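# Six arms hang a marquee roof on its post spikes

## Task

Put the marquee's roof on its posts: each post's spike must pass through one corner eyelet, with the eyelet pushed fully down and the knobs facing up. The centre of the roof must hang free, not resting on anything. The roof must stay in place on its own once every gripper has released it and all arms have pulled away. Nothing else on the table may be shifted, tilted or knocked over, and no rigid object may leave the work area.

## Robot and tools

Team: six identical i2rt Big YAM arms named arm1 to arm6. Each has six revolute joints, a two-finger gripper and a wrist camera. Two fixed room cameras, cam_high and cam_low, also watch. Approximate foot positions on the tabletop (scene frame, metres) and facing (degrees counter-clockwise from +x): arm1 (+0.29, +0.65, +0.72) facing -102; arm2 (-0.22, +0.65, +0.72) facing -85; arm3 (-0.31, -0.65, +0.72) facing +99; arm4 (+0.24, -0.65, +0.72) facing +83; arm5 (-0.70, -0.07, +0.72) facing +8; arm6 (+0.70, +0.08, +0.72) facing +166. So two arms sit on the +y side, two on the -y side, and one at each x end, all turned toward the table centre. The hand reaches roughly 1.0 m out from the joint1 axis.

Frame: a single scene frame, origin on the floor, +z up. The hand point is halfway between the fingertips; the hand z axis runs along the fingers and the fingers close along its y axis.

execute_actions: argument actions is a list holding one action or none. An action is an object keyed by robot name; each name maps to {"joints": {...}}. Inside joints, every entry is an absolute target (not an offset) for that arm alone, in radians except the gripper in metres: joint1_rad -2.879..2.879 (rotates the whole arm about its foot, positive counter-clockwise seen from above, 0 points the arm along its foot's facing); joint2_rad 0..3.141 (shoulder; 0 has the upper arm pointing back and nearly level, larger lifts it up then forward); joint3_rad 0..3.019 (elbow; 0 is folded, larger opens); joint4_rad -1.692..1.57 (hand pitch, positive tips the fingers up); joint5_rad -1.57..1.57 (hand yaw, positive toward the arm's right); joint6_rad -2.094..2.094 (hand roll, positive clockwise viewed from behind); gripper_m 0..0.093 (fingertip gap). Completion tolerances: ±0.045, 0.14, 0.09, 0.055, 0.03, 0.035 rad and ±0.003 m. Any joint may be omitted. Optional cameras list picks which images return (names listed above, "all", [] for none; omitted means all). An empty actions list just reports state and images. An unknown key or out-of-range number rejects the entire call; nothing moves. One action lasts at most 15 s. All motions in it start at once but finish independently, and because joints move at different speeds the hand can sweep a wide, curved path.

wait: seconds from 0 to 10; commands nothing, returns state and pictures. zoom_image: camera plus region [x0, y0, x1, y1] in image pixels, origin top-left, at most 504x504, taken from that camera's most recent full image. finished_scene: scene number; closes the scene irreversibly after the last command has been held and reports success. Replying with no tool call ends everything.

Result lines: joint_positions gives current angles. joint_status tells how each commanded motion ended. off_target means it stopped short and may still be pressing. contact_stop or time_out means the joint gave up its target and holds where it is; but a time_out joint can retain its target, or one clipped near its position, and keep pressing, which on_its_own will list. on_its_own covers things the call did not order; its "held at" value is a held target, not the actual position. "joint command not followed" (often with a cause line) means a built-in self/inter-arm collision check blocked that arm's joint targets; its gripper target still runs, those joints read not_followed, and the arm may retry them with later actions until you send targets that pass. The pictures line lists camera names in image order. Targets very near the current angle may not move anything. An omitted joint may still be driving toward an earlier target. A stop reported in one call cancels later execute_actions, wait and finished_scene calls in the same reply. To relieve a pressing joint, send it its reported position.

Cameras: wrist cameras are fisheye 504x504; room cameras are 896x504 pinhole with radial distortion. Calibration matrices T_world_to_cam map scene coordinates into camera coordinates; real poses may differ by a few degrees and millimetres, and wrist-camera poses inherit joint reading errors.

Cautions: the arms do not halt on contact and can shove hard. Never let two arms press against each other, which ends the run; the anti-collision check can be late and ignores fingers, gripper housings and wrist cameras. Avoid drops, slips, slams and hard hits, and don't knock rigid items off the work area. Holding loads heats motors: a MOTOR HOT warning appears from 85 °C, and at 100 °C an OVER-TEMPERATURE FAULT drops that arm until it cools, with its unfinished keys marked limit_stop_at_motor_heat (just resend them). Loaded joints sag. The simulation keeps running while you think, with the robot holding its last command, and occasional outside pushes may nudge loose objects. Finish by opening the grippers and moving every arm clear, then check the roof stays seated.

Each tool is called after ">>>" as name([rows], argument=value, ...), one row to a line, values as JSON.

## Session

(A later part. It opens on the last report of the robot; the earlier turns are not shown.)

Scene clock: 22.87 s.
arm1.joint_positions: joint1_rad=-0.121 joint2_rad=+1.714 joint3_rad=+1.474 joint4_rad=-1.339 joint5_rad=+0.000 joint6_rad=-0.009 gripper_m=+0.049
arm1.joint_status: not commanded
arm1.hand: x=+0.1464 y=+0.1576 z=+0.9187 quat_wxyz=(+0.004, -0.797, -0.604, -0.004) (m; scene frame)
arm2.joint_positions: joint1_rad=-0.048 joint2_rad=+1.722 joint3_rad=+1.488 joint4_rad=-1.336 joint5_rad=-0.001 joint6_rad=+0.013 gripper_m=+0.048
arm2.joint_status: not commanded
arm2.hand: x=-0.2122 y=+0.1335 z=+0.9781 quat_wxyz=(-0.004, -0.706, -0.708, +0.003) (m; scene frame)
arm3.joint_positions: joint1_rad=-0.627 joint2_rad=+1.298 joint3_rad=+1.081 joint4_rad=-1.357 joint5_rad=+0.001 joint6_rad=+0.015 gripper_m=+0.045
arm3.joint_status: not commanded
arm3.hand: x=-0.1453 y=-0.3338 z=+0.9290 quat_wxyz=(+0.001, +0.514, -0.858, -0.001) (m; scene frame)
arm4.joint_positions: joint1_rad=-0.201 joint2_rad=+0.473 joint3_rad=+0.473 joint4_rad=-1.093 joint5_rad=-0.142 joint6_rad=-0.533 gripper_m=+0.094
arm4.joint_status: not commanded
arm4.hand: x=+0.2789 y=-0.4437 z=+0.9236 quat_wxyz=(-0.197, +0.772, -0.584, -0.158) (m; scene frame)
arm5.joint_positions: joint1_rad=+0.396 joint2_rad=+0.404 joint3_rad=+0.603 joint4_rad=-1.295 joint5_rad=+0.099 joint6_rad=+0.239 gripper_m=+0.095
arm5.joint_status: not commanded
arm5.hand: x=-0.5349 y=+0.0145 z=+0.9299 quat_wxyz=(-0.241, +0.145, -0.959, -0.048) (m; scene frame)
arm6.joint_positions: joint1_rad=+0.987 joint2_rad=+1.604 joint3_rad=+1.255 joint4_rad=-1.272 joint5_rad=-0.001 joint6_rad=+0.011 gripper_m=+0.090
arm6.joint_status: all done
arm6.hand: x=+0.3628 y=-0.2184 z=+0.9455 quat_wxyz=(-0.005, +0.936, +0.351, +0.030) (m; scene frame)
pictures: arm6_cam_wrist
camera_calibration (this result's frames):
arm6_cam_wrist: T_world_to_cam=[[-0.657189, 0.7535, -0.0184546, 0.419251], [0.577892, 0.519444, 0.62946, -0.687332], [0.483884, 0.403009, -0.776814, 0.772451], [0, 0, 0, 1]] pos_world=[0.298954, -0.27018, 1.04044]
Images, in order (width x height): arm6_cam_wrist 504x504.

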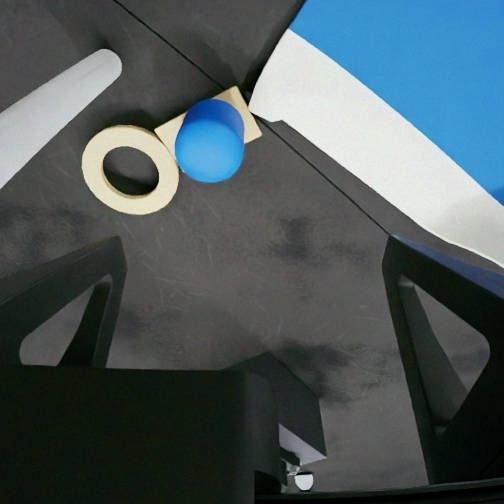

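>>> execute_actions([
  {"arm1":{"joints":{"joint1_rad":0.285,"joint2_rad":1.25,"joint3_rad":1.4,"joint4_rad":-1.69,"joint6_rad":2.05}},"arm2":{"joints":{"joint1_rad":-0.42,"joint2_rad":1.4,"joint3_rad":1.5,"joint4_rad":-1.67,"joint6_rad":0.47}},"arm3":{"joints":{"joint1_rad":-0.04,"joint2_rad":1.2,"joint3_rad":1.3,"joint4_rad":-1.67,"joint6_rad":1.03}}},
], cameras=["cam_high","cam_low","arm1_cam_wrist","arm2_cam_wrist","arm3_cam_wrist","arm6_cam_wrist"])

Scene clock: 25.97 s.
arm1.joint_positions: joint1_rad=+0.268 joint2_rad=+1.256 joint3_rad=+1.383 joint4_rad=-1.678 joint5_rad=+0.009 joint6_rad=+2.047 gripper_m=+0.049
arm1.joint_status: all done
arm1.hand: x=+0.3253 y=+0.2976 z=+1.0744 quat_wxyz=(-0.009, -0.983, +0.184, +0.002) (m; scene frame)
arm2.joint_positions: joint1_rad=-0.408 joint2_rad=+1.407 joint3_rad=+1.485 joint4_rad=-1.661 joint5_rad=-0.008 joint6_rad=+0.471 gripper_m=+0.048
arm2.joint_status: all done
arm2.hand: x=-0.3558 y=+0.2710 z=+1.1157 quat_wxyz=(-0.002, -0.929, -0.369, -0.006) (m; scene frame)
arm3.joint_positions: joint1_rad=-0.054 joint2_rad=+1.199 joint3_rad=+1.268 joint4_rad=-1.643 joint5_rad=+0.007 joint6_rad=+1.000 gripper_m=+0.045
arm3.joint_status: all done
arm3.hand: x=-0.3395 y=-0.3247 z=+1.0324 quat_wxyz=(-0.003, +0.327, -0.945, +0.000) (m; scene frame)
arm4.joint_positions: joint1_rad=-0.201 joint2_rad=+0.473 joint3_rad=+0.473 joint4_rad=-1.093 joint5_rad=-0.142 joint6_rad=-0.533 gripper_m=+0.094
arm4.joint_status: not commanded
arm4.hand: x=+0.2789 y=-0.4437 z=+0.9236 quat_wxyz=(-0.197, +0.772, -0.584, -0.158) (m; scene frame)
arm5.joint_positions: joint1_rad=+0.396 joint2_rad=+0.404 joint3_rad=+0.603 joint4_rad=-1.295 joint5_rad=+0.099 joint6_rad=+0.239 gripper_m=+0.095
arm5.joint_status: not commanded
arm5.hand: x=-0.5349 y=+0.0145 z=+0.9299 quat_wxyz=(-0.241, +0.145, -0.959, -0.048) (m; scene frame)
arm6.joint_positions: joint1_rad=+0.987 joint2_rad=+1.604 joint3_rad=+1.255 joint4_rad=-1.272 joint5_rad=-0.001 joint6_rad=+0.010 gripper_m=+0.090
arm6.joint_status: not commanded
arm6.hand: x=+0.3628 y=-0.2184 z=+0.9455 quat_wxyz=(-0.005, +0.936, +0.351, +0.030) (m; scene frame)
pictures: arm1_cam_wrist, arm2_cam_wrist, arm3_cam_wrist, arm6_cam_wrist, cam_high, cam_low
camera_calibration (this result's frames):
arm1_cam_wrist: T_world_to_cam=[[0.35986, 0.932427, -0.0328638, -0.358011], [0.765431, -0.274903, 0.581845, -0.787731], [0.533494, -0.234538, -0.812635, 0.890733], [0, 0, 0, 1]] pos_world=[0.256587, 0.32618, 1.17041]
arm2_cam_wrist: T_world_to_cam=[[-0.693169, 0.720167, -0.0296115, -0.406618], [0.571308, 0.574011, 0.586616, -0.595422], [0.439459, 0.389707, -0.809324, 1.07134], [0, 0, 0, 1]] pos_world=[-0.412495, 0.217103, 1.20431]
arm3_cam_wrist: T_world_to_cam=[[0.618713, -0.785586, 0.00699528, -0.0558098], [-0.639902, -0.49877, 0.584597, -0.979897], [-0.455762, -0.366175, -0.811293, 0.686011], [0, 0, 0, 1]] pos_world=[-0.27985, -0.281387, 1.12979]
arm6_cam_wrist: T_world_to_cam=[[-0.657476, 0.753249, -0.0184775, 0.419322], [0.577687, 0.519677, 0.629456, -0.687203], [0.483739, 0.403178, -0.776817, 0.772542], [0, 0, 0, 1]] pos_world=[0.298973, -0.270202, 1.04044]
Images, in order (width x height): arm1_cam_wrist 504x504, arm2_cam_wrist 504x504, arm3_cam_wrist 504x504, arm6_cam_wrist 504x504, cam_high 896x504, cam_low 896x504.

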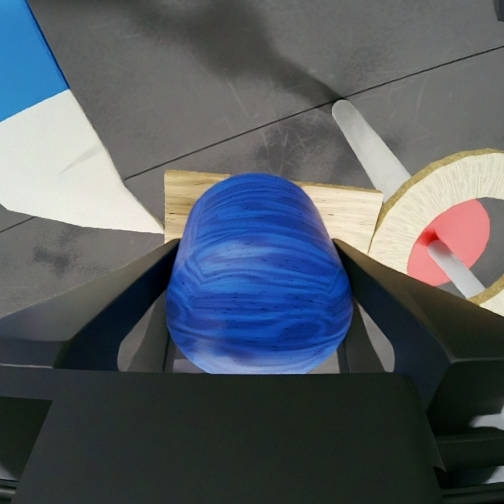

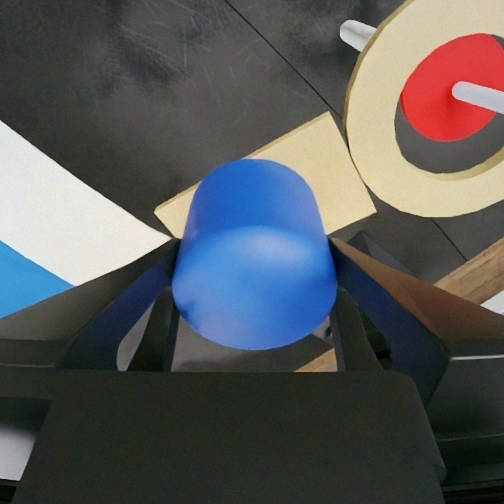

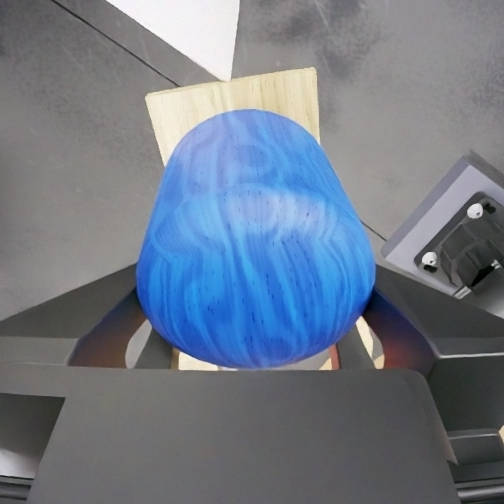

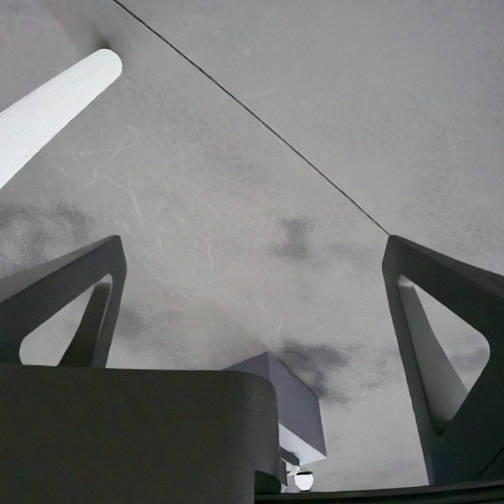

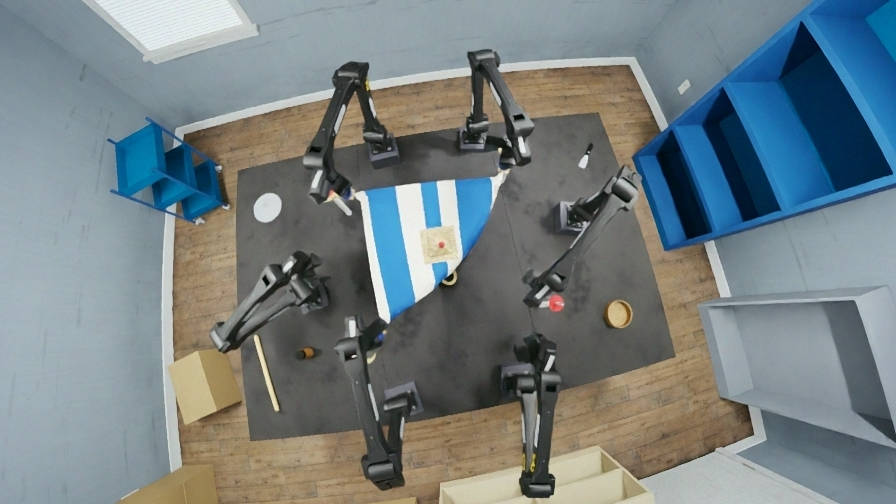

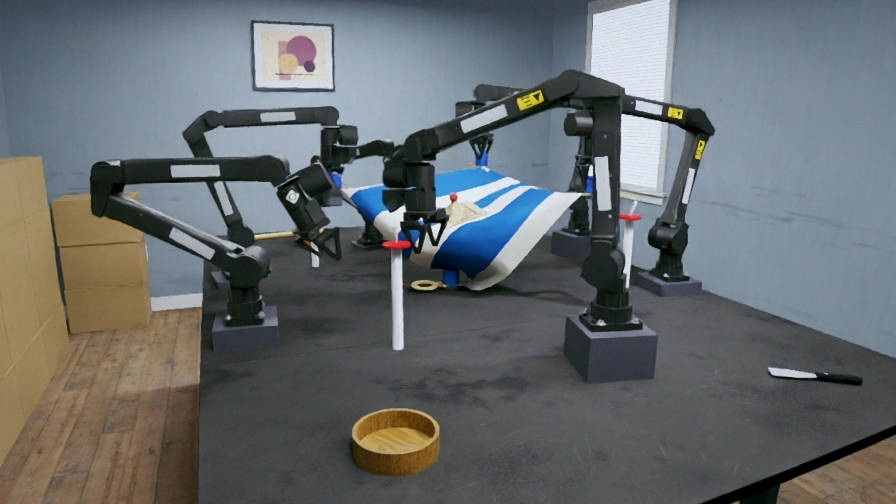

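>>> execute_actions([
  {"arm1":{"joints":{"joint3_rad":1.23,"joint4_rad":-1.54}},"arm2":{"joints":{"joint3_rad":1.25,"joint4_rad":-1.41}}},
], cameras=["cam_low","arm1_cam_wrist","arm2_cam_wrist"])

Scene clock: 27.23 s.
arm1.joint_positions: joint1_rad=+0.260 joint2_rad=+1.228 joint3_rad=+1.279 joint4_rad=-1.561 joint5_rad=+0.000 joint6_rad=+2.042 gripper_m=+0.049
arm1.joint_status: all done
arm1.hand: x=+0.3240 y=+0.2954 z=+1.0441 quat_wxyz=(-0.027, -0.982, +0.186, -0.008) (m; scene frame)
arm2.joint_positions: joint1_rad=-0.406 joint2_rad=+1.403 joint3_rad=+1.258 joint4_rad=-1.418 joint5_rad=-0.009 joint6_rad=+0.471 gripper_m=+0.048
arm2.joint_status: all done
arm2.hand: x=-0.3552 y=+0.2693 z=+1.0310 quat_wxyz=(-0.010, -0.929, -0.370, +0.001) (m; scene frame)
arm3.joint_positions: joint1_rad=-0.054 joint2_rad=+1.199 joint3_rad=+1.268 joint4_rad=-1.646 joint5_rad=+0.006 joint6_rad=+1.002 gripper_m=+0.045
arm3.joint_status: not commanded
arm3.hand: x=-0.3395 y=-0.3253 z=+1.0324 quat_wxyz=(-0.003, +0.326, -0.945, +0.001) (m; scene frame)
arm4.joint_positions: joint1_rad=-0.201 joint2_rad=+0.473 joint3_rad=+0.473 joint4_rad=-1.093 joint5_rad=-0.142 joint6_rad=-0.533 gripper_m=+0.094
arm4.joint_status: not commanded
arm4.hand: x=+0.2789 y=-0.4437 z=+0.9236 quat_wxyz=(-0.197, +0.772, -0.584, -0.158) (m; scene frame)
arm5.joint_positions: joint1_rad=+0.396 joint2_rad=+0.404 joint3_rad=+0.603 joint4_rad=-1.295 joint5_rad=+0.099 joint6_rad=+0.239 gripper_m=+0.095
arm5.joint_status: not commanded
arm5.hand: x=-0.5349 y=+0.0145 z=+0.9299 quat_wxyz=(-0.241, +0.145, -0.959, -0.048) (m; scene frame)
arm6.joint_positions: joint1_rad=+0.987 joint2_rad=+1.604 joint3_rad=+1.255 joint4_rad=-1.272 joint5_rad=-0.001 joint6_rad=+0.010 gripper_m=+0.090
arm6.joint_status: not commanded
arm6.hand: x=+0.3628 y=-0.2184 z=+0.9455 quat_wxyz=(-0.005, +0.936, +0.351, +0.030) (m; scene frame)
pictures: arm1_cam_wrist, arm2_cam_wrist, cam_low
camera_calibration (this result's frames):
arm1_cam_wrist: T_world_to_cam=[[0.363745, 0.92921, -0.0652637, -0.32302], [0.757015, -0.254057, 0.601983, -0.79424], [0.542788, -0.268374, -0.795837, 0.855769], [0, 0, 0, 1]] pos_world=[0.254247, 0.328037, 1.13809]
arm2_cam_wrist: T_world_to_cam=[[-0.694437, 0.718472, -0.0394337, -0.39733], [0.574061, 0.586233, 0.571651, -0.532004], [0.433833, 0.374339, -0.819549, 1.01584], [0, 0, 0, 1]] pos_world=[-0.411223, 0.21708, 1.12098]
Images, in order (width x height): arm1_cam_wrist 504x504, arm2_cam_wrist 504x504, cam_low 896x504.

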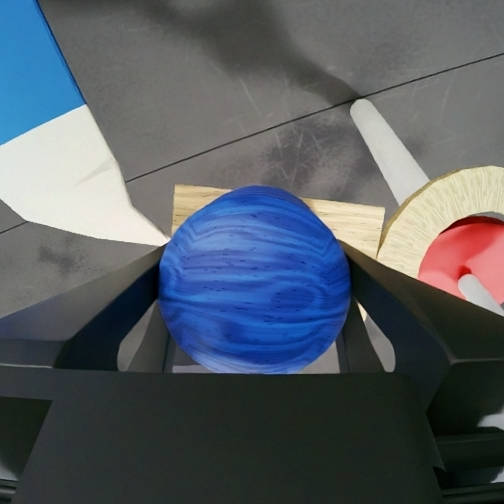

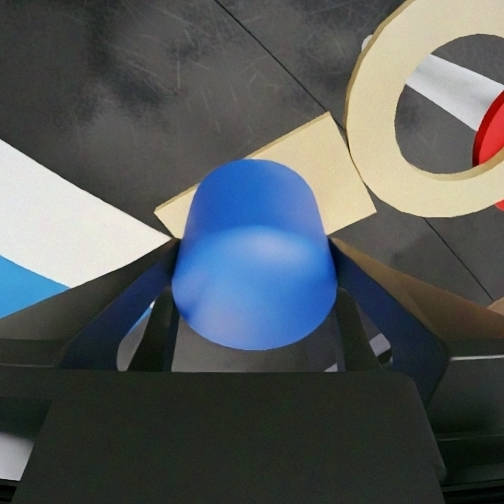

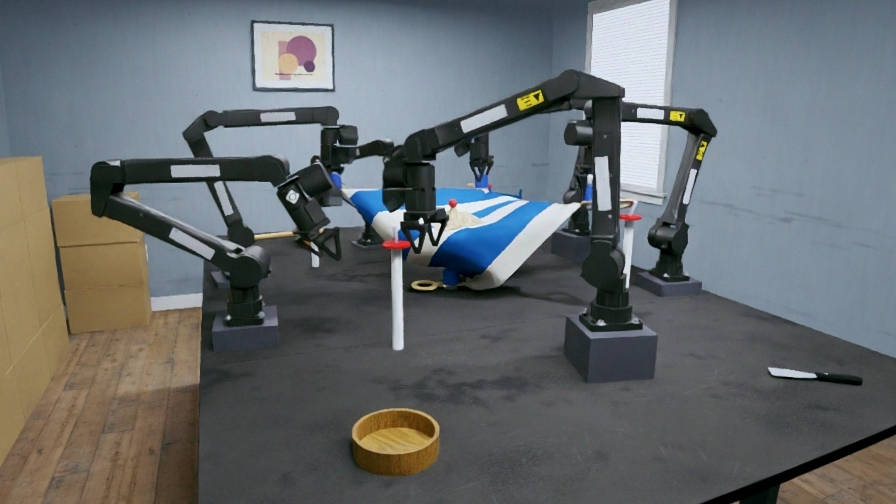

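>>> execute_actions([
  {"arm1":{"joints":{"joint1_rad":0.42,"joint2_rad":1.22,"joint3_rad":1.3,"joint4_rad":-1.6,"joint6_rad":2.09}},"arm2":{"joints":{"joint1_rad":-0.5,"joint2_rad":1.355,"joint3_rad":1.25,"joint4_rad":-1.46,"joint6_rad":0.385}}},
], cameras=["arm1_cam_wrist","arm2_cam_wrist"])

Scene clock: 29.97 s.
arm1.joint_positions: joint1_rad=+0.399 joint2_rad=+1.217 joint3_rad=+1.282 joint4_rad=-1.594 joint5_rad=+0.023 joint6_rad=+2.110 gripper_m=+0.049
arm1.joint_status: all done
arm1.hand: x=+0.3669 y=+0.3116 z=+1.0485 quat_wxyz=(-0.021, -0.988, +0.151, +0.003) (m; scene frame)
arm2.joint_positions: joint1_rad=-0.436 joint2_rad=+1.375 joint3_rad=+1.257 joint4_rad=-1.420 joint5_rad=-0.051 joint6_rad=+0.402 gripper_m=+0.048
arm2.joint_status: joint1_rad time_out (moved -0.030 of -0.094); the others done
arm2.on_its_own: joint1_rad reads -0.436 and still pushes toward -0.500 since a time_out
arm2.hand: x=-0.3587 y=+0.2741 z=+1.0412 quat_wxyz=(-0.033, -0.921, -0.388, -0.005) (m; scene frame)
arm3.joint_positions: joint1_rad=-0.054 joint2_rad=+1.199 joint3_rad=+1.268 joint4_rad=-1.646 joint5_rad=+0.006 joint6_rad=+1.002 gripper_m=+0.045
arm3.joint_status: not commanded
arm3.hand: x=-0.3395 y=-0.3253 z=+1.0324 quat_wxyz=(-0.003, +0.326, -0.945, +0.001) (m; scene frame)
arm4.joint_positions: joint1_rad=-0.201 joint2_rad=+0.473 joint3_rad=+0.473 joint4_rad=-1.093 joint5_rad=-0.142 joint6_rad=-0.533 gripper_m=+0.094
arm4.joint_status: not commanded
arm4.hand: x=+0.2789 y=-0.4437 z=+0.9236 quat_wxyz=(-0.197, +0.772, -0.584, -0.158) (m; scene frame)
arm5.joint_positions: joint1_rad=+0.396 joint2_rad=+0.404 joint3_rad=+0.603 joint4_rad=-1.295 joint5_rad=+0.099 joint6_rad=+0.239 gripper_m=+0.095
arm5.joint_status: not commanded
arm5.hand: x=-0.5349 y=+0.0145 z=+0.9299 quat_wxyz=(-0.241, +0.145, -0.959, -0.048) (m; scene frame)
arm6.joint_positions: joint1_rad=+0.987 joint2_rad=+1.604 joint3_rad=+1.255 joint4_rad=-1.272 joint5_rad=-0.001 joint6_rad=+0.010 gripper_m=+0.090
arm6.joint_status: not commanded
arm6.hand: x=+0.3628 y=-0.2184 z=+0.9455 quat_wxyz=(-0.005, +0.936, +0.351, +0.030) (m; scene frame)
pictures: arm1_cam_wrist, arm2_cam_wrist
camera_calibration (this result's frames):
arm1_cam_wrist: T_world_to_cam=[[0.295426, 0.953624, -0.0576587, -0.343914], [0.786274, -0.208413, 0.581668, -0.828923], [0.542676, -0.217175, -0.81138, 0.840703], [0, 0, 0, 1]] pos_world=[0.297132, 0.337787, 1.14446]
arm2_cam_wrist: T_world_to_cam=[[-0.720743, 0.68773, -0.0869329, -0.35442], [0.533624, 0.630491, 0.563672, -0.557011], [0.442465, 0.359873, -0.821411, 1.03292], [0, 0, 0, 1]] pos_world=[-0.415241, 0.223216, 1.13161]
Images, in order (width x height): arm1_cam_wrist 504x504, arm2_cam_wrist 504x504.

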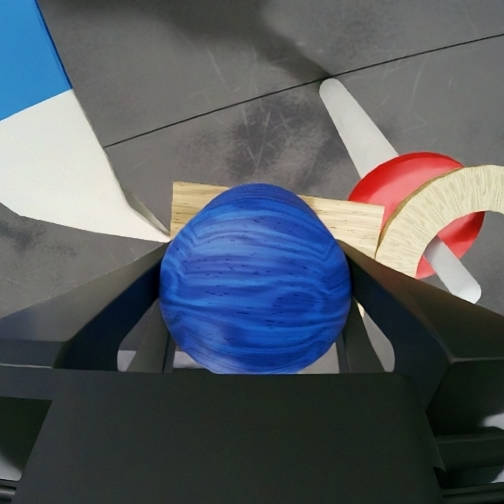

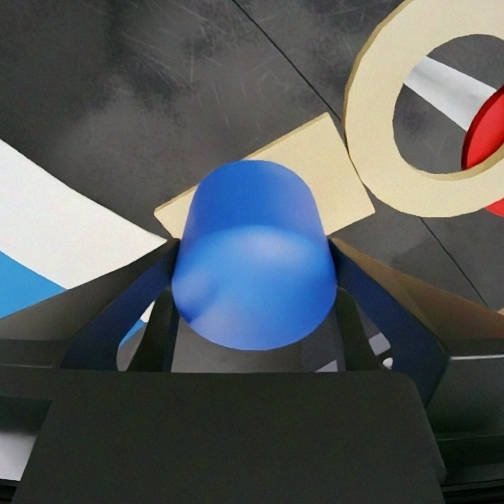

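>>> execute_actions([
  {"arm1":{"joints":{"joint1_rad":0.41,"joint3_rad":1.17,"joint4_rad":-1.52}},"arm2":{"joints":{"joint1_rad":-0.5,"joint2_rad":1.25,"joint3_rad":1.22,"joint4_rad":-1.54,"joint5_rad":0,"joint6_rad":-0.05}}},
], cameras=["arm1_cam_wrist","arm2_cam_wrist","cam_low"])

Scene clock: 32.90 s.
arm1.joint_positions: joint1_rad=+0.390 joint2_rad=+1.207 joint3_rad=+1.213 joint4_rad=-1.530 joint5_rad=+0.023 joint6_rad=+2.110 gripper_m=+0.049
arm1.joint_status: all done
arm1.hand: x=+0.3632 y=+0.3129 z=+1.0256 quat_wxyz=(-0.024, -0.988, +0.155, +0.003) (m; scene frame)
arm2.joint_positions: joint1_rad=-0.472 joint2_rad=+1.250 joint3_rad=+1.231 joint4_rad=-1.488 joint5_rad=-0.029 joint6_rad=+0.028 gripper_m=+0.048
arm2.joint_status: joint6_rad time_out (moved -0.374 of -0.452); the others done
arm2.on_its_own: joint6_rad reads +0.028 and still pushes toward -0.050 since a time_out
arm2.hand: x=-0.3608 y=+0.3158 z=+1.0750 quat_wxyz=(-0.033, -0.842, -0.537, +0.020) (m; scene frame)
arm3.joint_positions: joint1_rad=-0.054 joint2_rad=+1.203 joint3_rad=+1.268 joint4_rad=-1.640 joint5_rad=+0.006 joint6_rad=+0.996 gripper_m=+0.045
arm3.joint_status: not commanded
arm3.hand: x=-0.3397 y=-0.3232 z=+1.0311 quat_wxyz=(-0.003, +0.329, -0.944, +0.001) (m; scene frame)
arm4.joint_positions: joint1_rad=-0.201 joint2_rad=+0.473 joint3_rad=+0.473 joint4_rad=-1.093 joint5_rad=-0.142 joint6_rad=-0.533 gripper_m=+0.094
arm4.joint_status: not commanded
arm4.hand: x=+0.2789 y=-0.4437 z=+0.9236 quat_wxyz=(-0.197, +0.772, -0.584, -0.158) (m; scene frame)
arm5.joint_positions: joint1_rad=+0.396 joint2_rad=+0.404 joint3_rad=+0.603 joint4_rad=-1.295 joint5_rad=+0.099 joint6_rad=+0.239 gripper_m=+0.095
arm5.joint_status: not commanded
arm5.hand: x=-0.5349 y=+0.0145 z=+0.9299 quat_wxyz=(-0.241, +0.145, -0.959, -0.048) (m; scene frame)
arm6.joint_positions: joint1_rad=+0.987 joint2_rad=+1.604 joint3_rad=+1.255 joint4_rad=-1.272 joint5_rad=-0.001 joint6_rad=+0.010 gripper_m=+0.090
arm6.joint_status: not commanded
arm6.hand: x=+0.3628 y=-0.2184 z=+0.9455 quat_wxyz=(-0.005, +0.936, +0.351, +0.030) (m; scene frame)
pictures: arm1_cam_wrist, arm2_cam_wrist, cam_low
camera_calibration (this result's frames):
arm1_cam_wrist: T_world_to_cam=[[0.304572, 0.95044, -0.0624482, -0.342755], [0.783786, -0.212834, 0.583422, -0.811889], [0.541217, -0.22664, -0.809764, 0.826211], [0, 0, 0, 1]] pos_world=[0.293582, 0.340223, 1.12131]
arm2_cam_wrist: T_world_to_cam=[[-0.910793, 0.409176, -0.0550631, -0.396529], [0.323747, 0.790581, 0.519778, -0.680325], [0.256213, 0.455584, -0.852525, 0.982623], [0, 0, 0, 1]] pos_world=[-0.392663, 0.252436, 1.16949]
Images, in order (width x height): arm1_cam_wrist 504x504, arm2_cam_wrist 504x504, cam_low 896x504.

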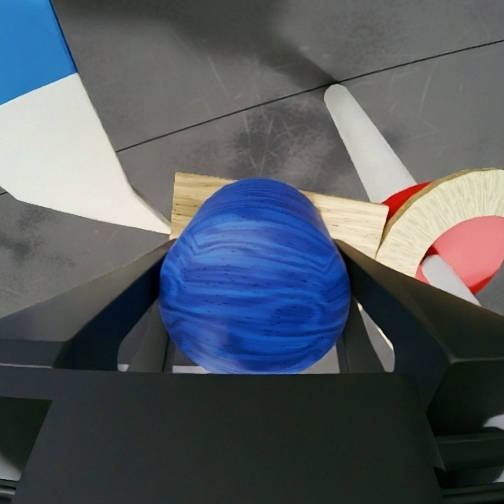

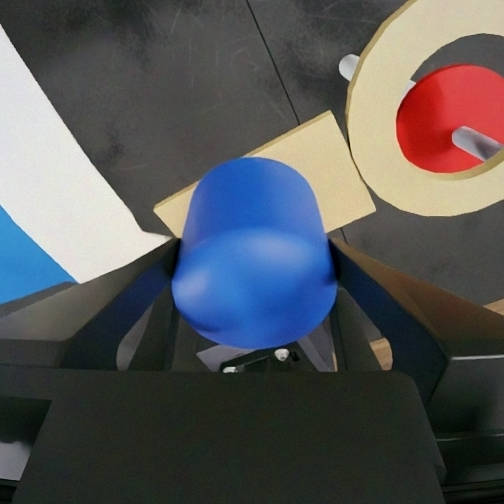

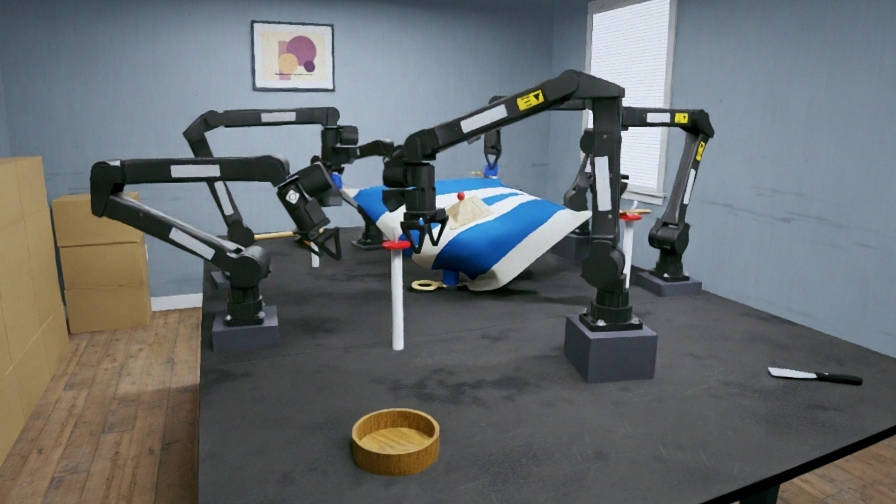

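>>> execute_actions([
  {"arm1":{"joints":{"joint3_rad":1.08,"joint4_rad":-1.44}},"arm2":{"joints":{"joint2_rad":1.21,"joint3_rad":1.02,"joint4_rad":-1.38,"joint6_rad":0.0}}},
], cameras=["arm1_cam_wrist","arm2_cam_wrist","cam_low"])

Scene clock: 34.17 s.
arm1.joint_positions: joint1_rad=+0.387 joint2_rad=+1.170 joint3_rad=+1.166 joint4_rad=-1.461 joint5_rad=+0.020 joint6_rad=+2.110 gripper_m=+0.049
arm1.joint_status: all done
arm1.hand: x=+0.3629 y=+0.3121 z=+1.0200 quat_wxyz=(-0.051, -0.986, +0.157, -0.010) (m; scene frame)
arm2.joint_positions: joint1_rad=-0.467 joint2_rad=+1.175 joint3_rad=+1.068 joint4_rad=-1.357 joint5_rad=-0.032 joint6_rad=+0.017 gripper_m=+0.048
arm2.joint_status: all done
arm2.hand: x=-0.3504 y=+0.3329 z=+1.0373 quat_wxyz=(-0.047, -0.837, -0.544, +0.038) (m; scene frame)
arm3.joint_positions: joint1_rad=-0.054 joint2_rad=+1.203 joint3_rad=+1.268 joint4_rad=-1.640 joint5_rad=+0.006 joint6_rad=+0.995 gripper_m=+0.045
arm3.joint_status: not commanded
arm3.hand: x=-0.3398 y=-0.3232 z=+1.0311 quat_wxyz=(-0.003, +0.329, -0.944, +0.001) (m; scene frame)
arm4.joint_positions: joint1_rad=-0.201 joint2_rad=+0.473 joint3_rad=+0.473 joint4_rad=-1.093 joint5_rad=-0.142 joint6_rad=-0.533 gripper_m=+0.094
arm4.joint_status: not commanded
arm4.hand: x=+0.2789 y=-0.4437 z=+0.9236 quat_wxyz=(-0.197, +0.772, -0.584, -0.158) (m; scene frame)
arm5.joint_positions: joint1_rad=+0.396 joint2_rad=+0.404 joint3_rad=+0.603 joint4_rad=-1.295 joint5_rad=+0.099 joint6_rad=+0.239 gripper_m=+0.095
arm5.joint_status: not commanded
arm5.hand: x=-0.5349 y=+0.0145 z=+0.9299 quat_wxyz=(-0.241, +0.145, -0.959, -0.048) (m; scene frame)
arm6.joint_positions: joint1_rad=+0.987 joint2_rad=+1.604 joint3_rad=+1.255 joint4_rad=-1.272 joint5_rad=-0.001 joint6_rad=+0.010 gripper_m=+0.090
arm6.joint_status: not commanded
arm6.hand: x=+0.3628 y=-0.2184 z=+0.9455 quat_wxyz=(-0.005, +0.936, +0.351, +0.030) (m; scene frame)
pictures: arm1_cam_wrist, arm2_cam_wrist, cam_low
camera_calibration (this result's frames):
arm1_cam_wrist: T_world_to_cam=[[0.308358, 0.944618, -0.112303, -0.290967], [0.773763, -0.18039, 0.607248, -0.839365], [0.553359, -0.274146, -0.786535, 0.808387], [0, 0, 0, 1]] pos_world=[0.291863, 0.345055, 1.11285]
arm2_cam_wrist: T_world_to_cam=[[-0.918409, 0.391398, -0.0577222, -0.390179], [0.317758, 0.816663, 0.48176, -0.648922], [0.235699, 0.424111, -0.8744, 0.966006], [0, 0, 0, 1]] pos_world=[-0.379831, 0.272972, 1.13478]
Images, in order (width x height): arm1_cam_wrist 504x504, arm2_cam_wrist 504x504, cam_low 896x504.

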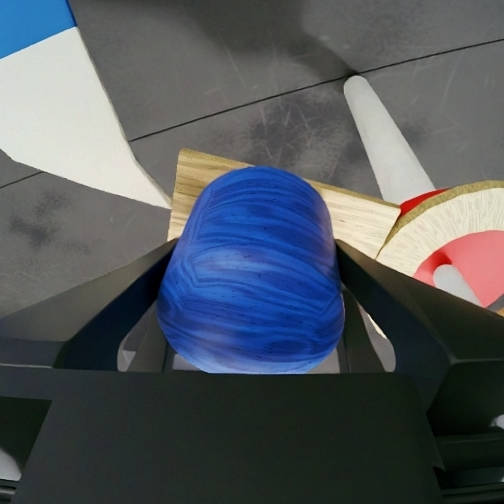

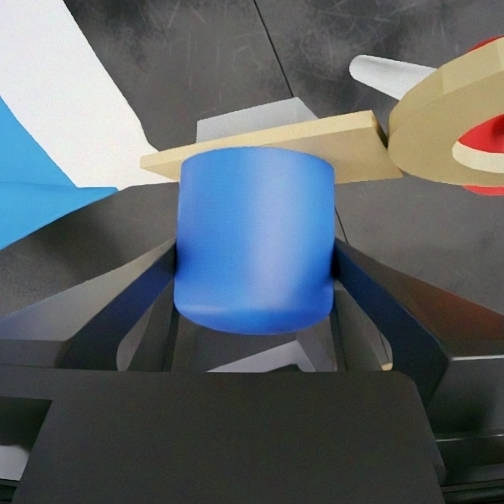

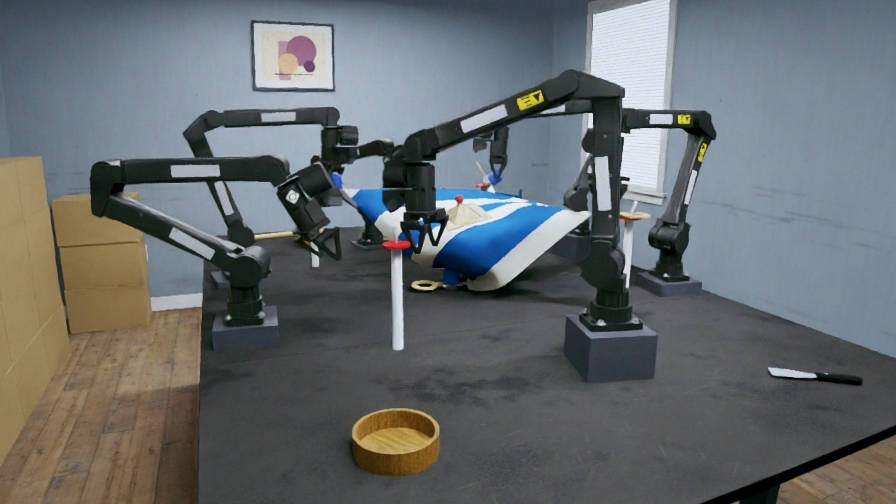

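>>> execute_actions([
  {"arm1":{"joints":{"gripper_m":0.09}},"arm2":{"joints":{"joint2_rad":1.25,"joint3_rad":1.25,"joint4_rad":-1.56}}},
], cameras=["arm2_cam_wrist","cam_high","cam_low"])

Scene clock: 35.47 s.
arm1.joint_positions: joint1_rad=+0.376 joint2_rad=+1.178 joint3_rad=+1.149 joint4_rad=-1.415 joint5_rad=+0.034 joint6_rad=+2.088 gripper_m=+0.090
arm1.joint_status: all done
arm1.hand: x=+0.3584 y=+0.3031 z=+1.0118 quat_wxyz=(-0.063, -0.986, +0.152, -0.006) (m; scene frame)
arm2.joint_positions: joint1_rad=-0.475 joint2_rad=+1.256 joint3_rad=+1.215 joint4_rad=-1.513 joint5_rad=-0.022 joint6_rad=+0.017 gripper_m=+0.048
arm2.joint_status: all done
arm2.hand: x=-0.3587 y=+0.3253 z=+1.0666 quat_wxyz=(-0.018, -0.841, -0.541, +0.003) (m; scene frame)
arm3.joint_positions: joint1_rad=-0.054 joint2_rad=+1.206 joint3_rad=+1.268 joint4_rad=-1.640 joint5_rad=+0.007 joint6_rad=+0.995 gripper_m=+0.045
arm3.joint_status: not commanded
arm3.hand: x=-0.3397 y=-0.3228 z=+1.0304 quat_wxyz=(-0.003, +0.329, -0.944, +0.002) (m; scene frame)
arm4.joint_positions: joint1_rad=-0.201 joint2_rad=+0.473 joint3_rad=+0.473 joint4_rad=-1.093 joint5_rad=-0.142 joint6_rad=-0.533 gripper_m=+0.094
arm4.joint_status: not commanded
arm4.hand: x=+0.2789 y=-0.4437 z=+0.9236 quat_wxyz=(-0.197, +0.772, -0.584, -0.158) (m; scene frame)
arm5.joint_positions: joint1_rad=+0.396 joint2_rad=+0.404 joint3_rad=+0.603 joint4_rad=-1.295 joint5_rad=+0.099 joint6_rad=+0.239 gripper_m=+0.095
arm5.joint_status: not commanded
arm5.hand: x=-0.5349 y=+0.0145 z=+0.9299 quat_wxyz=(-0.241, +0.145, -0.959, -0.048) (m; scene frame)
arm6.joint_positions: joint1_rad=+0.987 joint2_rad=+1.604 joint3_rad=+1.255 joint4_rad=-1.272 joint5_rad=-0.001 joint6_rad=+0.010 gripper_m=+0.090
arm6.joint_status: not commanded
arm6.hand: x=+0.3628 y=-0.2184 z=+0.9455 quat_wxyz=(-0.005, +0.936, +0.351, +0.030) (m; scene frame)
pictures: arm2_cam_wrist, cam_high, cam_low
camera_calibration (this result's frames):
arm2_cam_wrist: T_world_to_cam=[[-0.913506, 0.403981, -0.048028, -0.405738], [0.310551, 0.768712, 0.559142, -0.723724], [0.262802, 0.495864, -0.82768, 0.933367], [0, 0, 0, 1]] pos_world=[-0.391182, 0.257423, 1.15771]
Images, in order (width x height): arm2_cam_wrist 504x504, cam_high 896x504, cam_low 896x504.

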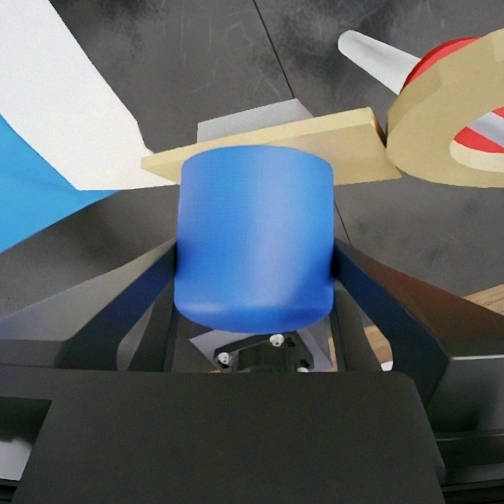

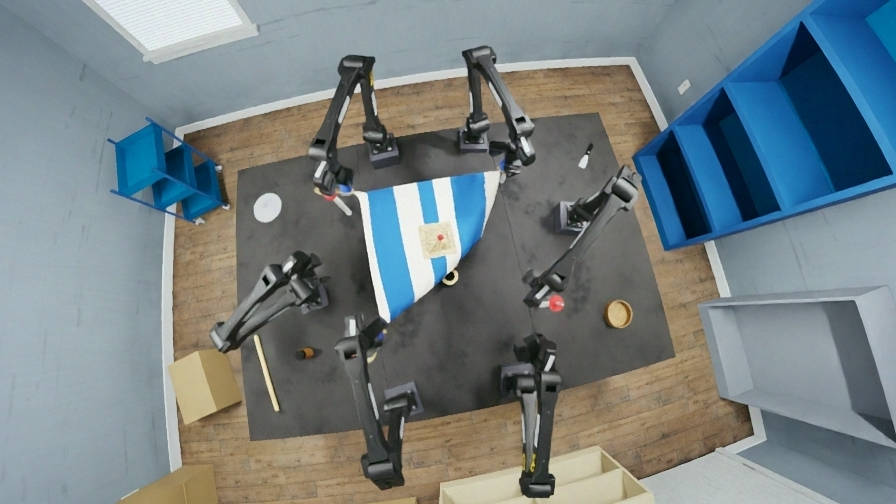

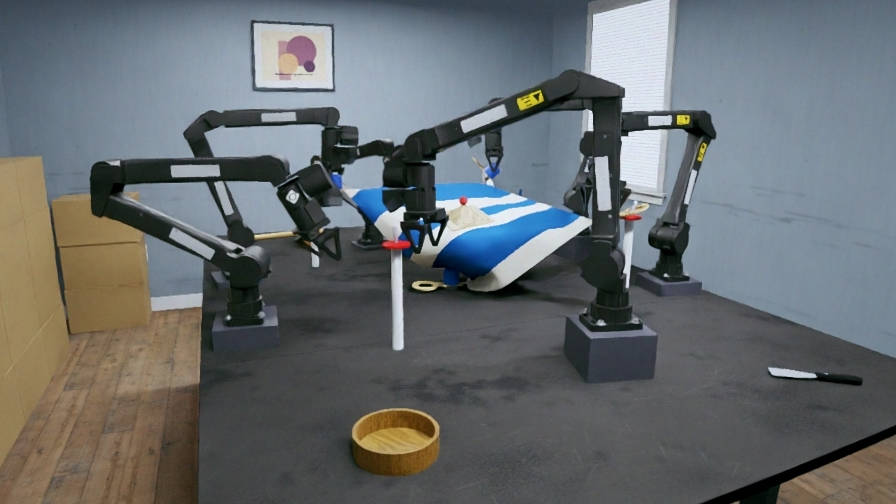

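>>> execute_actions([
  {"arm2":{"joints":{"joint2_rad":1.05,"joint3_rad":1.1,"joint4_rad":-1.0}},"arm1":{"joints":{"joint2_rad":1.1,"joint3_rad":1.35,"joint4_rad":-1.6}}},
], cameras=["arm2_cam_wrist","cam_high","arm5_cam_wrist"])

Scene clock: 37.00 s.
arm1.joint_positions: joint1_rad=+0.406 joint2_rad=+1.097 joint3_rad=+1.313 joint4_rad=-1.588 joint5_rad=+0.003 joint6_rad=+2.088 gripper_m=+0.090
arm1.joint_status: all done
arm1.hand: x=+0.3691 y=+0.3269 z=+1.0999 quat_wxyz=(-0.091, -0.986, +0.136, -0.035) (m; scene frame)
arm2.joint_positions: joint1_rad=-0.479 joint2_rad=+1.048 joint3_rad=+1.093 joint4_rad=-1.029 joint5_rad=-0.009 joint6_rad=+0.014 gripper_m=+0.048
arm2.joint_status: all done
arm2.hand: x=-0.3840 y=+0.2776 z=+1.1212 quat_wxyz=(-0.166, -0.804, -0.517, +0.240) (m; scene frame)
arm3.joint_positions: joint1_rad=-0.051 joint2_rad=+1.206 joint3_rad=+1.268 joint4_rad=-1.650 joint5_rad=+0.005 joint6_rad=+1.006 gripper_m=+0.045
arm3.joint_status: not commanded
arm3.hand: x=-0.3408 y=-0.3255 z=+1.0304 quat_wxyz=(-0.001, +0.326, -0.945, +0.007) (m; scene frame)
arm4.joint_positions: joint1_rad=-0.201 joint2_rad=+0.473 joint3_rad=+0.473 joint4_rad=-1.093 joint5_rad=-0.142 joint6_rad=-0.533 gripper_m=+0.094
arm4.joint_status: not commanded
arm4.hand: x=+0.2789 y=-0.4437 z=+0.9236 quat_wxyz=(-0.197, +0.772, -0.584, -0.158) (m; scene frame)
arm5.joint_positions: joint1_rad=+0.396 joint2_rad=+0.404 joint3_rad=+0.603 joint4_rad=-1.295 joint5_rad=+0.099 joint6_rad=+0.239 gripper_m=+0.095
arm5.joint_status: not commanded
arm5.hand: x=-0.5349 y=+0.0145 z=+0.9299 quat_wxyz=(-0.241, +0.145, -0.959, -0.048) (m; scene frame)
arm6.joint_positions: joint1_rad=+0.987 joint2_rad=+1.604 joint3_rad=+1.255 joint4_rad=-1.272 joint5_rad=-0.001 joint6_rad=+0.010 gripper_m=+0.090
arm6.joint_status: not commanded
arm6.hand: x=+0.3628 y=-0.2184 z=+0.9455 quat_wxyz=(-0.005, +0.936, +0.351, +0.030) (m; scene frame)
pictures: arm2_cam_wrist, arm5_cam_wrist, cam_high
camera_calibration (this result's frames):
arm2_cam_wrist: T_world_to_cam=[[-0.920346, 0.389844, -0.031378, -0.424385], [0.389209, 0.920822, 0.0245465, -0.122303], [0.0384628, 0.0103787, -0.999206, 1.24984], [0, 0, 0, 1]] pos_world=[-0.391052, 0.265092, 1.23853]
Images, in order (width x height): arm2_cam_wrist 504x504, arm5_cam_wrist 504x504, cam_high 896x504.

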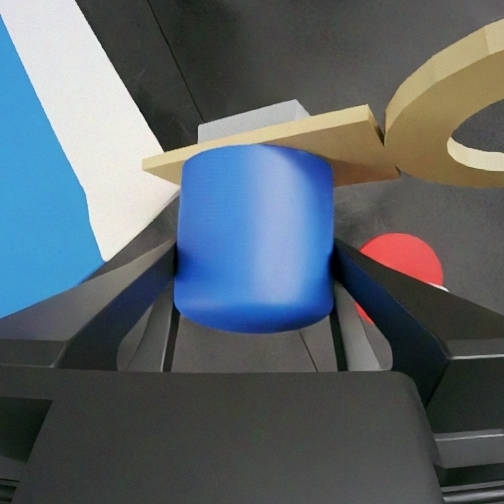

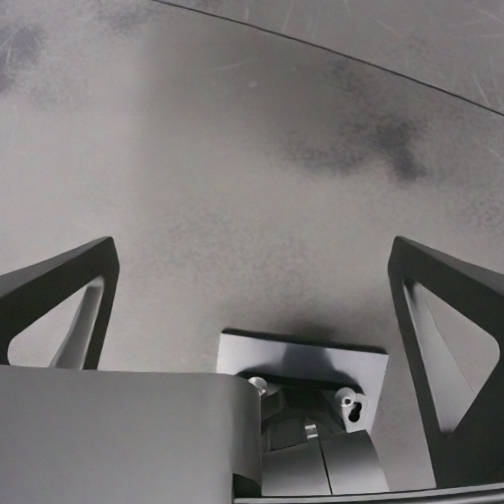

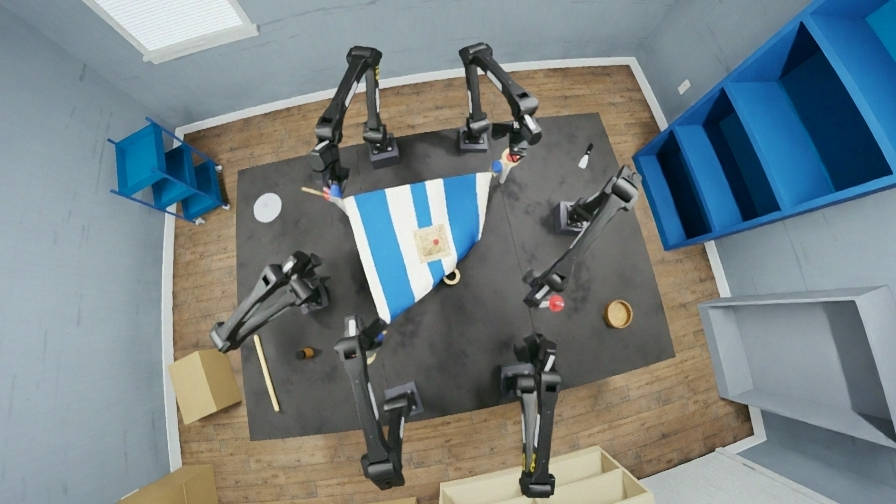

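>>> execute_actions([
  {"arm2":{"joints":{"joint1_rad":-0.25,"joint2_rad":1.72,"joint3_rad":1.5,"joint4_rad":-1.35}},"arm1":{"joints":{"joint1_rad":0.3,"joint2_rad":0.6,"joint3_rad":0.8,"joint6_rad":0}}},
], cameras=[])

>>> execute_actions([
  {"arm2":{"joints":{"joint2_rad":1.88,"joint3_rad":1.27,"joint4_rad":-0.96}}},
], cameras=[])

>>> execute_actions([
  {"arm2":{"joints":{"gripper_m":0.09}}},
], cameras=[])

>>> execute_actions([
  {"arm2":{"joints":{"joint2_rad":1.6,"joint3_rad":1.3,"joint4_rad":-1.27}}},
], cameras=["arm2_cam_wrist","cam_high","cam_low"])

Scene clock: 40.20 s.
arm1.joint_positions: joint1_rad=+0.297 joint2_rad=+0.601 joint3_rad=+0.799 joint4_rad=-1.594 joint5_rad=+0.002 joint6_rad=+0.011 gripper_m=+0.090
arm1.joint_status: all done
arm1.hand: x=+0.3115 y=+0.4852 z=+0.9946 quat_wxyz=(-0.064, -0.660, -0.747, +0.056) (m; scene frame)
arm2.joint_positions: joint1_rad=-0.243 joint2_rad=+1.737 joint3_rad=+1.453 joint4_rad=-1.337 joint5_rad=-0.001 joint6_rad=+0.013 gripper_m=+0.048
arm2.joint_status: all done
arm2.hand: x=-0.3107 y=+0.1535 z=+0.9578 quat_wxyz=(+0.013, -0.771, -0.636, -0.017) (m; scene frame)
arm3.joint_positions: joint1_rad=-0.051 joint2_rad=+1.206 joint3_rad=+1.268 joint4_rad=-1.652 joint5_rad=+0.005 joint6_rad=+1.013 gripper_m=+0.045
arm3.joint_status: not commanded
arm3.hand: x=-0.3407 y=-0.3259 z=+1.0304 quat_wxyz=(-0.001, +0.323, -0.946, +0.007) (m; scene frame)
arm4.joint_positions: joint1_rad=-0.201 joint2_rad=+0.473 joint3_rad=+0.473 joint4_rad=-1.093 joint5_rad=-0.142 joint6_rad=-0.533 gripper_m=+0.094
arm4.joint_status: not commanded
arm4.hand: x=+0.2789 y=-0.4437 z=+0.9236 quat_wxyz=(-0.197, +0.772, -0.584, -0.158) (m; scene frame)
arm5.joint_positions: joint1_rad=+0.396 joint2_rad=+0.404 joint3_rad=+0.603 joint4_rad=-1.295 joint5_rad=+0.099 joint6_rad=+0.239 gripper_m=+0.095
arm5.joint_status: not commanded
arm5.hand: x=-0.5349 y=+0.0145 z=+0.9299 quat_wxyz=(-0.241, +0.145, -0.959, -0.048) (m; scene frame)
arm6.joint_positions: joint1_rad=+0.987 joint2_rad=+1.604 joint3_rad=+1.255 joint4_rad=-1.272 joint5_rad=-0.001 joint6_rad=+0.010 gripper_m=+0.090
arm6.joint_status: not commanded
arm6.hand: x=+0.3628 y=-0.2184 z=+0.9455 quat_wxyz=(-0.005, +0.936, +0.351, +0.030) (m; scene frame)
pictures: none
No camera images: the call's "cameras" was empty. Leave "cameras" out to get every camera's image.

Scene clock: 41.40 s.
arm1.joint_positions: joint1_rad=+0.297 joint2_rad=+0.601 joint3_rad=+0.799 joint4_rad=-1.594 joint5_rad=+0.002 joint6_rad=+0.011 gripper_m=+0.090
arm1.joint_status: not commanded
arm1.hand: x=+0.3115 y=+0.4852 z=+0.9946 quat_wxyz=(-0.064, -0.660, -0.747, +0.056) (m; scene frame)
arm2.joint_positions: joint1_rad=-0.243 joint2_rad=+1.889 joint3_rad=+1.249 joint4_rad=-0.969 joint5_rad=-0.001 joint6_rad=+0.013 gripper_m=+0.048
arm2.joint_status: all done
arm2.hand: x=-0.3099 y=+0.1561 z=+0.8131 quat_wxyz=(+0.008, -0.772, -0.636, -0.012) (m; scene frame)
arm3.joint_positions: joint1_rad=-0.051 joint2_rad=+1.206 joint3_rad=+1.268 joint4_rad=-1.652 joint5_rad=+0.005 joint6_rad=+1.013 gripper_m=+0.045
arm3.joint_status: not commanded
arm3.hand: x=-0.3407 y=-0.3259 z=+1.0304 quat_wxyz=(-0.001, +0.323, -0.946, +0.007) (m; scene frame)
arm4.joint_positions: joint1_rad=-0.201 joint2_rad=+0.473 joint3_rad=+0.473 joint4_rad=-1.093 joint5_rad=-0.142 joint6_rad=-0.533 gripper_m=+0.094
arm4.joint_status: not commanded
arm4.hand: x=+0.2789 y=-0.4437 z=+0.9236 quat_wxyz=(-0.197, +0.772, -0.584, -0.158) (m; scene frame)
arm5.joint_positions: joint1_rad=+0.396 joint2_rad=+0.404 joint3_rad=+0.603 joint4_rad=-1.295 joint5_rad=+0.099 joint6_rad=+0.239 gripper_m=+0.095
arm5.joint_status: not commanded
arm5.hand: x=-0.5349 y=+0.0145 z=+0.9299 quat_wxyz=(-0.241, +0.145, -0.959, -0.048) (m; scene frame)
arm6.joint_positions: joint1_rad=+0.987 joint2_rad=+1.604 joint3_rad=+1.255 joint4_rad=-1.272 joint5_rad=-0.001 joint6_rad=+0.010 gripper_m=+0.090
arm6.joint_status: not commanded
arm6.hand: x=+0.3628 y=-0.2184 z=+0.9455 quat_wxyz=(-0.005, +0.936, +0.351, +0.030) (m; scene frame)
pictures: none
No camera images: the call's "cameras" was empty. Leave "cameras" out to get every camera's image.

Scene clock: 42.03 s.
arm1.joint_positions: joint1_rad=+0.297 joint2_rad=+0.601 joint3_rad=+0.799 joint4_rad=-1.594 joint5_rad=+0.002 joint6_rad=+0.011 gripper_m=+0.090
arm1.joint_status: not commanded
arm1.hand: x=+0.3115 y=+0.4852 z=+0.9946 quat_wxyz=(-0.064, -0.660, -0.747, +0.056) (m; scene frame)
arm2.joint_positions: joint1_rad=-0.243 joint2_rad=+1.889 joint3_rad=+1.249 joint4_rad=-0.969 joint5_rad=-0.001 joint6_rad=+0.013 gripper_m=+0.090
arm2.joint_status: all done
arm2.hand: x=-0.3099 y=+0.1561 z=+0.8131 quat_wxyz=(+0.008, -0.772, -0.636, -0.012) (m; scene frame)
arm3.joint_positions: joint1_rad=-0.051 joint2_rad=+1.206 joint3_rad=+1.268 joint4_rad=-1.652 joint5_rad=+0.005 joint6_rad=+1.013 gripper_m=+0.045
arm3.joint_status: not commanded
arm3.hand: x=-0.3407 y=-0.3259 z=+1.0304 quat_wxyz=(-0.001, +0.323, -0.946, +0.007) (m; scene frame)
arm4.joint_positions: joint1_rad=-0.201 joint2_rad=+0.473 joint3_rad=+0.473 joint4_rad=-1.093 joint5_rad=-0.142 joint6_rad=-0.533 gripper_m=+0.094
arm4.joint_status: not commanded
arm4.hand: x=+0.2789 y=-0.4437 z=+0.9236 quat_wxyz=(-0.197, +0.772, -0.584, -0.158) (m; scene frame)
arm5.joint_positions: joint1_rad=+0.396 joint2_rad=+0.404 joint3_rad=+0.603 joint4_rad=-1.295 joint5_rad=+0.099 joint6_rad=+0.239 gripper_m=+0.095
arm5.joint_status: not commanded
arm5.hand: x=-0.5349 y=+0.0145 z=+0.9299 quat_wxyz=(-0.241, +0.145, -0.959, -0.048) (m; scene frame)
arm6.joint_positions: joint1_rad=+0.987 joint2_rad=+1.604 joint3_rad=+1.255 joint4_rad=-1.272 joint5_rad=-0.001 joint6_rad=+0.010 gripper_m=+0.090
arm6.joint_status: not commanded
arm6.hand: x=+0.3628 y=-0.2184 z=+0.9455 quat_wxyz=(-0.005, +0.936, +0.351, +0.030) (m; scene frame)
pictures: none
No camera images: the call's "cameras" was empty. Leave "cameras" out to get every camera's image.

Scene clock: 43.30 s.
arm1.joint_positions: joint1_rad=+0.297 joint2_rad=+0.601 joint3_rad=+0.799 joint4_rad=-1.594 joint5_rad=+0.002 joint6_rad=+0.011 gripper_m=+0.090
arm1.joint_status: not commanded
arm1.hand: x=+0.3115 y=+0.4852 z=+0.9946 quat_wxyz=(-0.064, -0.660, -0.747, +0.056) (m; scene frame)
arm2.joint_positions: joint1_rad=-0.243 joint2_rad=+1.591 joint3_rad=+1.273 joint4_rad=-1.256 joint5_rad=-0.001 joint6_rad=+0.013 gripper_m=+0.090
arm2.joint_status: all done
arm2.hand: x=-0.3024 y=+0.1991 z=+0.9598 quat_wxyz=(-0.003, -0.772, -0.636, +0.001) (m; scene frame)
arm3.joint_positions: joint1_rad=-0.051 joint2_rad=+1.206 joint3_rad=+1.268 joint4_rad=-1.652 joint5_rad=+0.005 joint6_rad=+1.013 gripper_m=+0.045
arm3.joint_status: not commanded
arm3.hand: x=-0.3407 y=-0.3259 z=+1.0304 quat_wxyz=(-0.001, +0.323, -0.946, +0.007) (m; scene frame)
arm4.joint_positions: joint1_rad=-0.201 joint2_rad=+0.473 joint3_rad=+0.473 joint4_rad=-1.093 joint5_rad=-0.142 joint6_rad=-0.533 gripper_m=+0.094
arm4.joint_status: not commanded
arm4.hand: x=+0.2789 y=-0.4437 z=+0.9236 quat_wxyz=(-0.197, +0.772, -0.584, -0.158) (m; scene frame)
arm5.joint_positions: joint1_rad=+0.396 joint2_rad=+0.404 joint3_rad=+0.603 joint4_rad=-1.295 joint5_rad=+0.099 joint6_rad=+0.239 gripper_m=+0.095
arm5.joint_status: not commanded
arm5.hand: x=-0.5349 y=+0.0145 z=+0.9299 quat_wxyz=(-0.241, +0.145, -0.959, -0.048) (m; scene frame)
arm6.joint_positions: joint1_rad=+0.987 joint2_rad=+1.604 joint3_rad=+1.255 joint4_rad=-1.272 joint5_rad=-0.001 joint6_rad=+0.010 gripper_m=+0.090
arm6.joint_status: not commanded
arm6.hand: x=+0.3628 y=-0.2184 z=+0.9455 quat_wxyz=(-0.005, +0.936, +0.351, +0.030) (m; scene frame)
pictures: arm2_cam_wrist, cam_high, cam_low
camera_calibration (this result's frames):
arm2_cam_wrist: T_world_to_cam=[[-0.983258, 0.180525, -0.0247771, -0.307364], [0.133659, 0.806954, 0.575291, -0.661031], [0.123848, 0.562348, -0.817573, 0.827773], [0, 0, 0, 1]] pos_world=[-0.316383, 0.123412, 1.04944]
Images, in order (width x height): arm2_cam_wrist 504x504, cam_high 896x504, cam_low 896x504.

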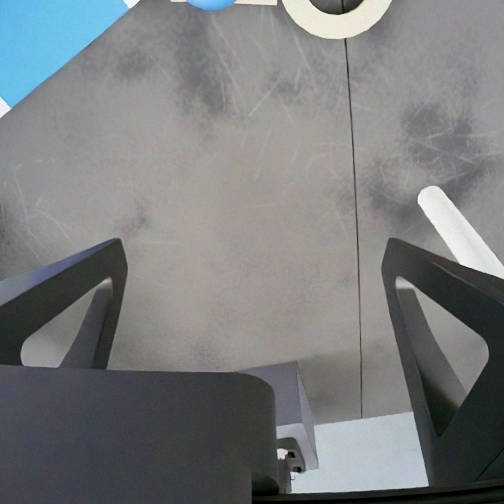

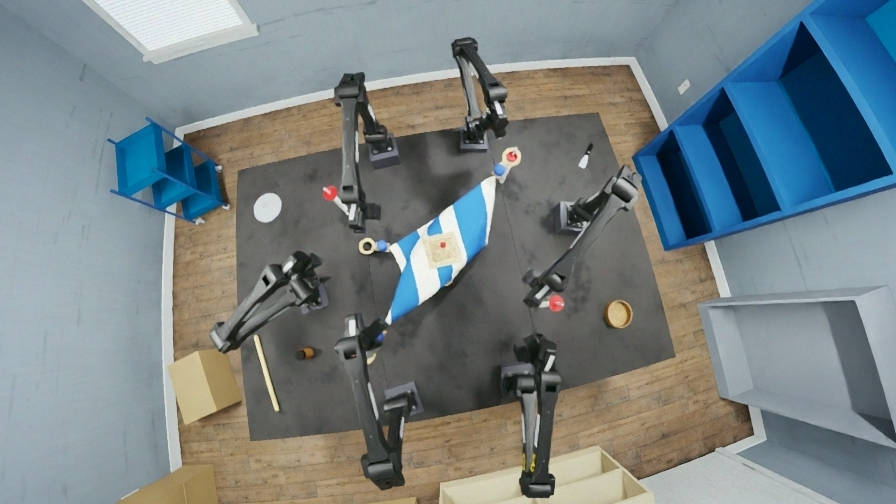

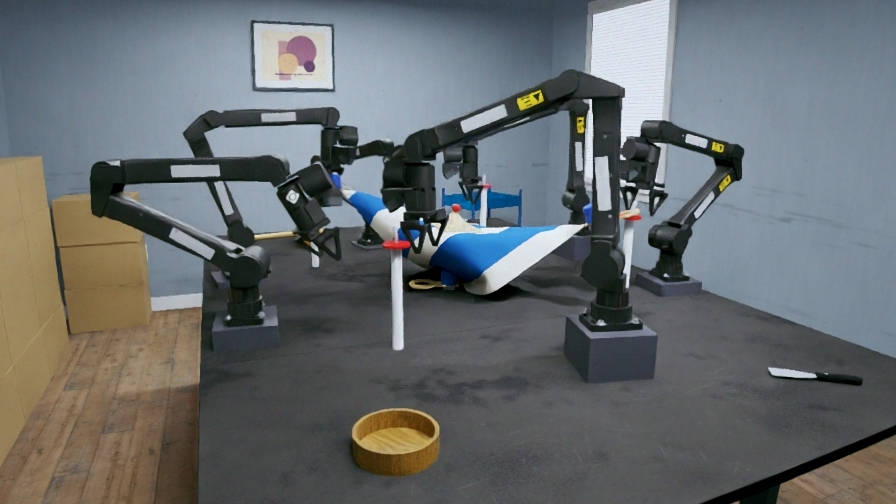

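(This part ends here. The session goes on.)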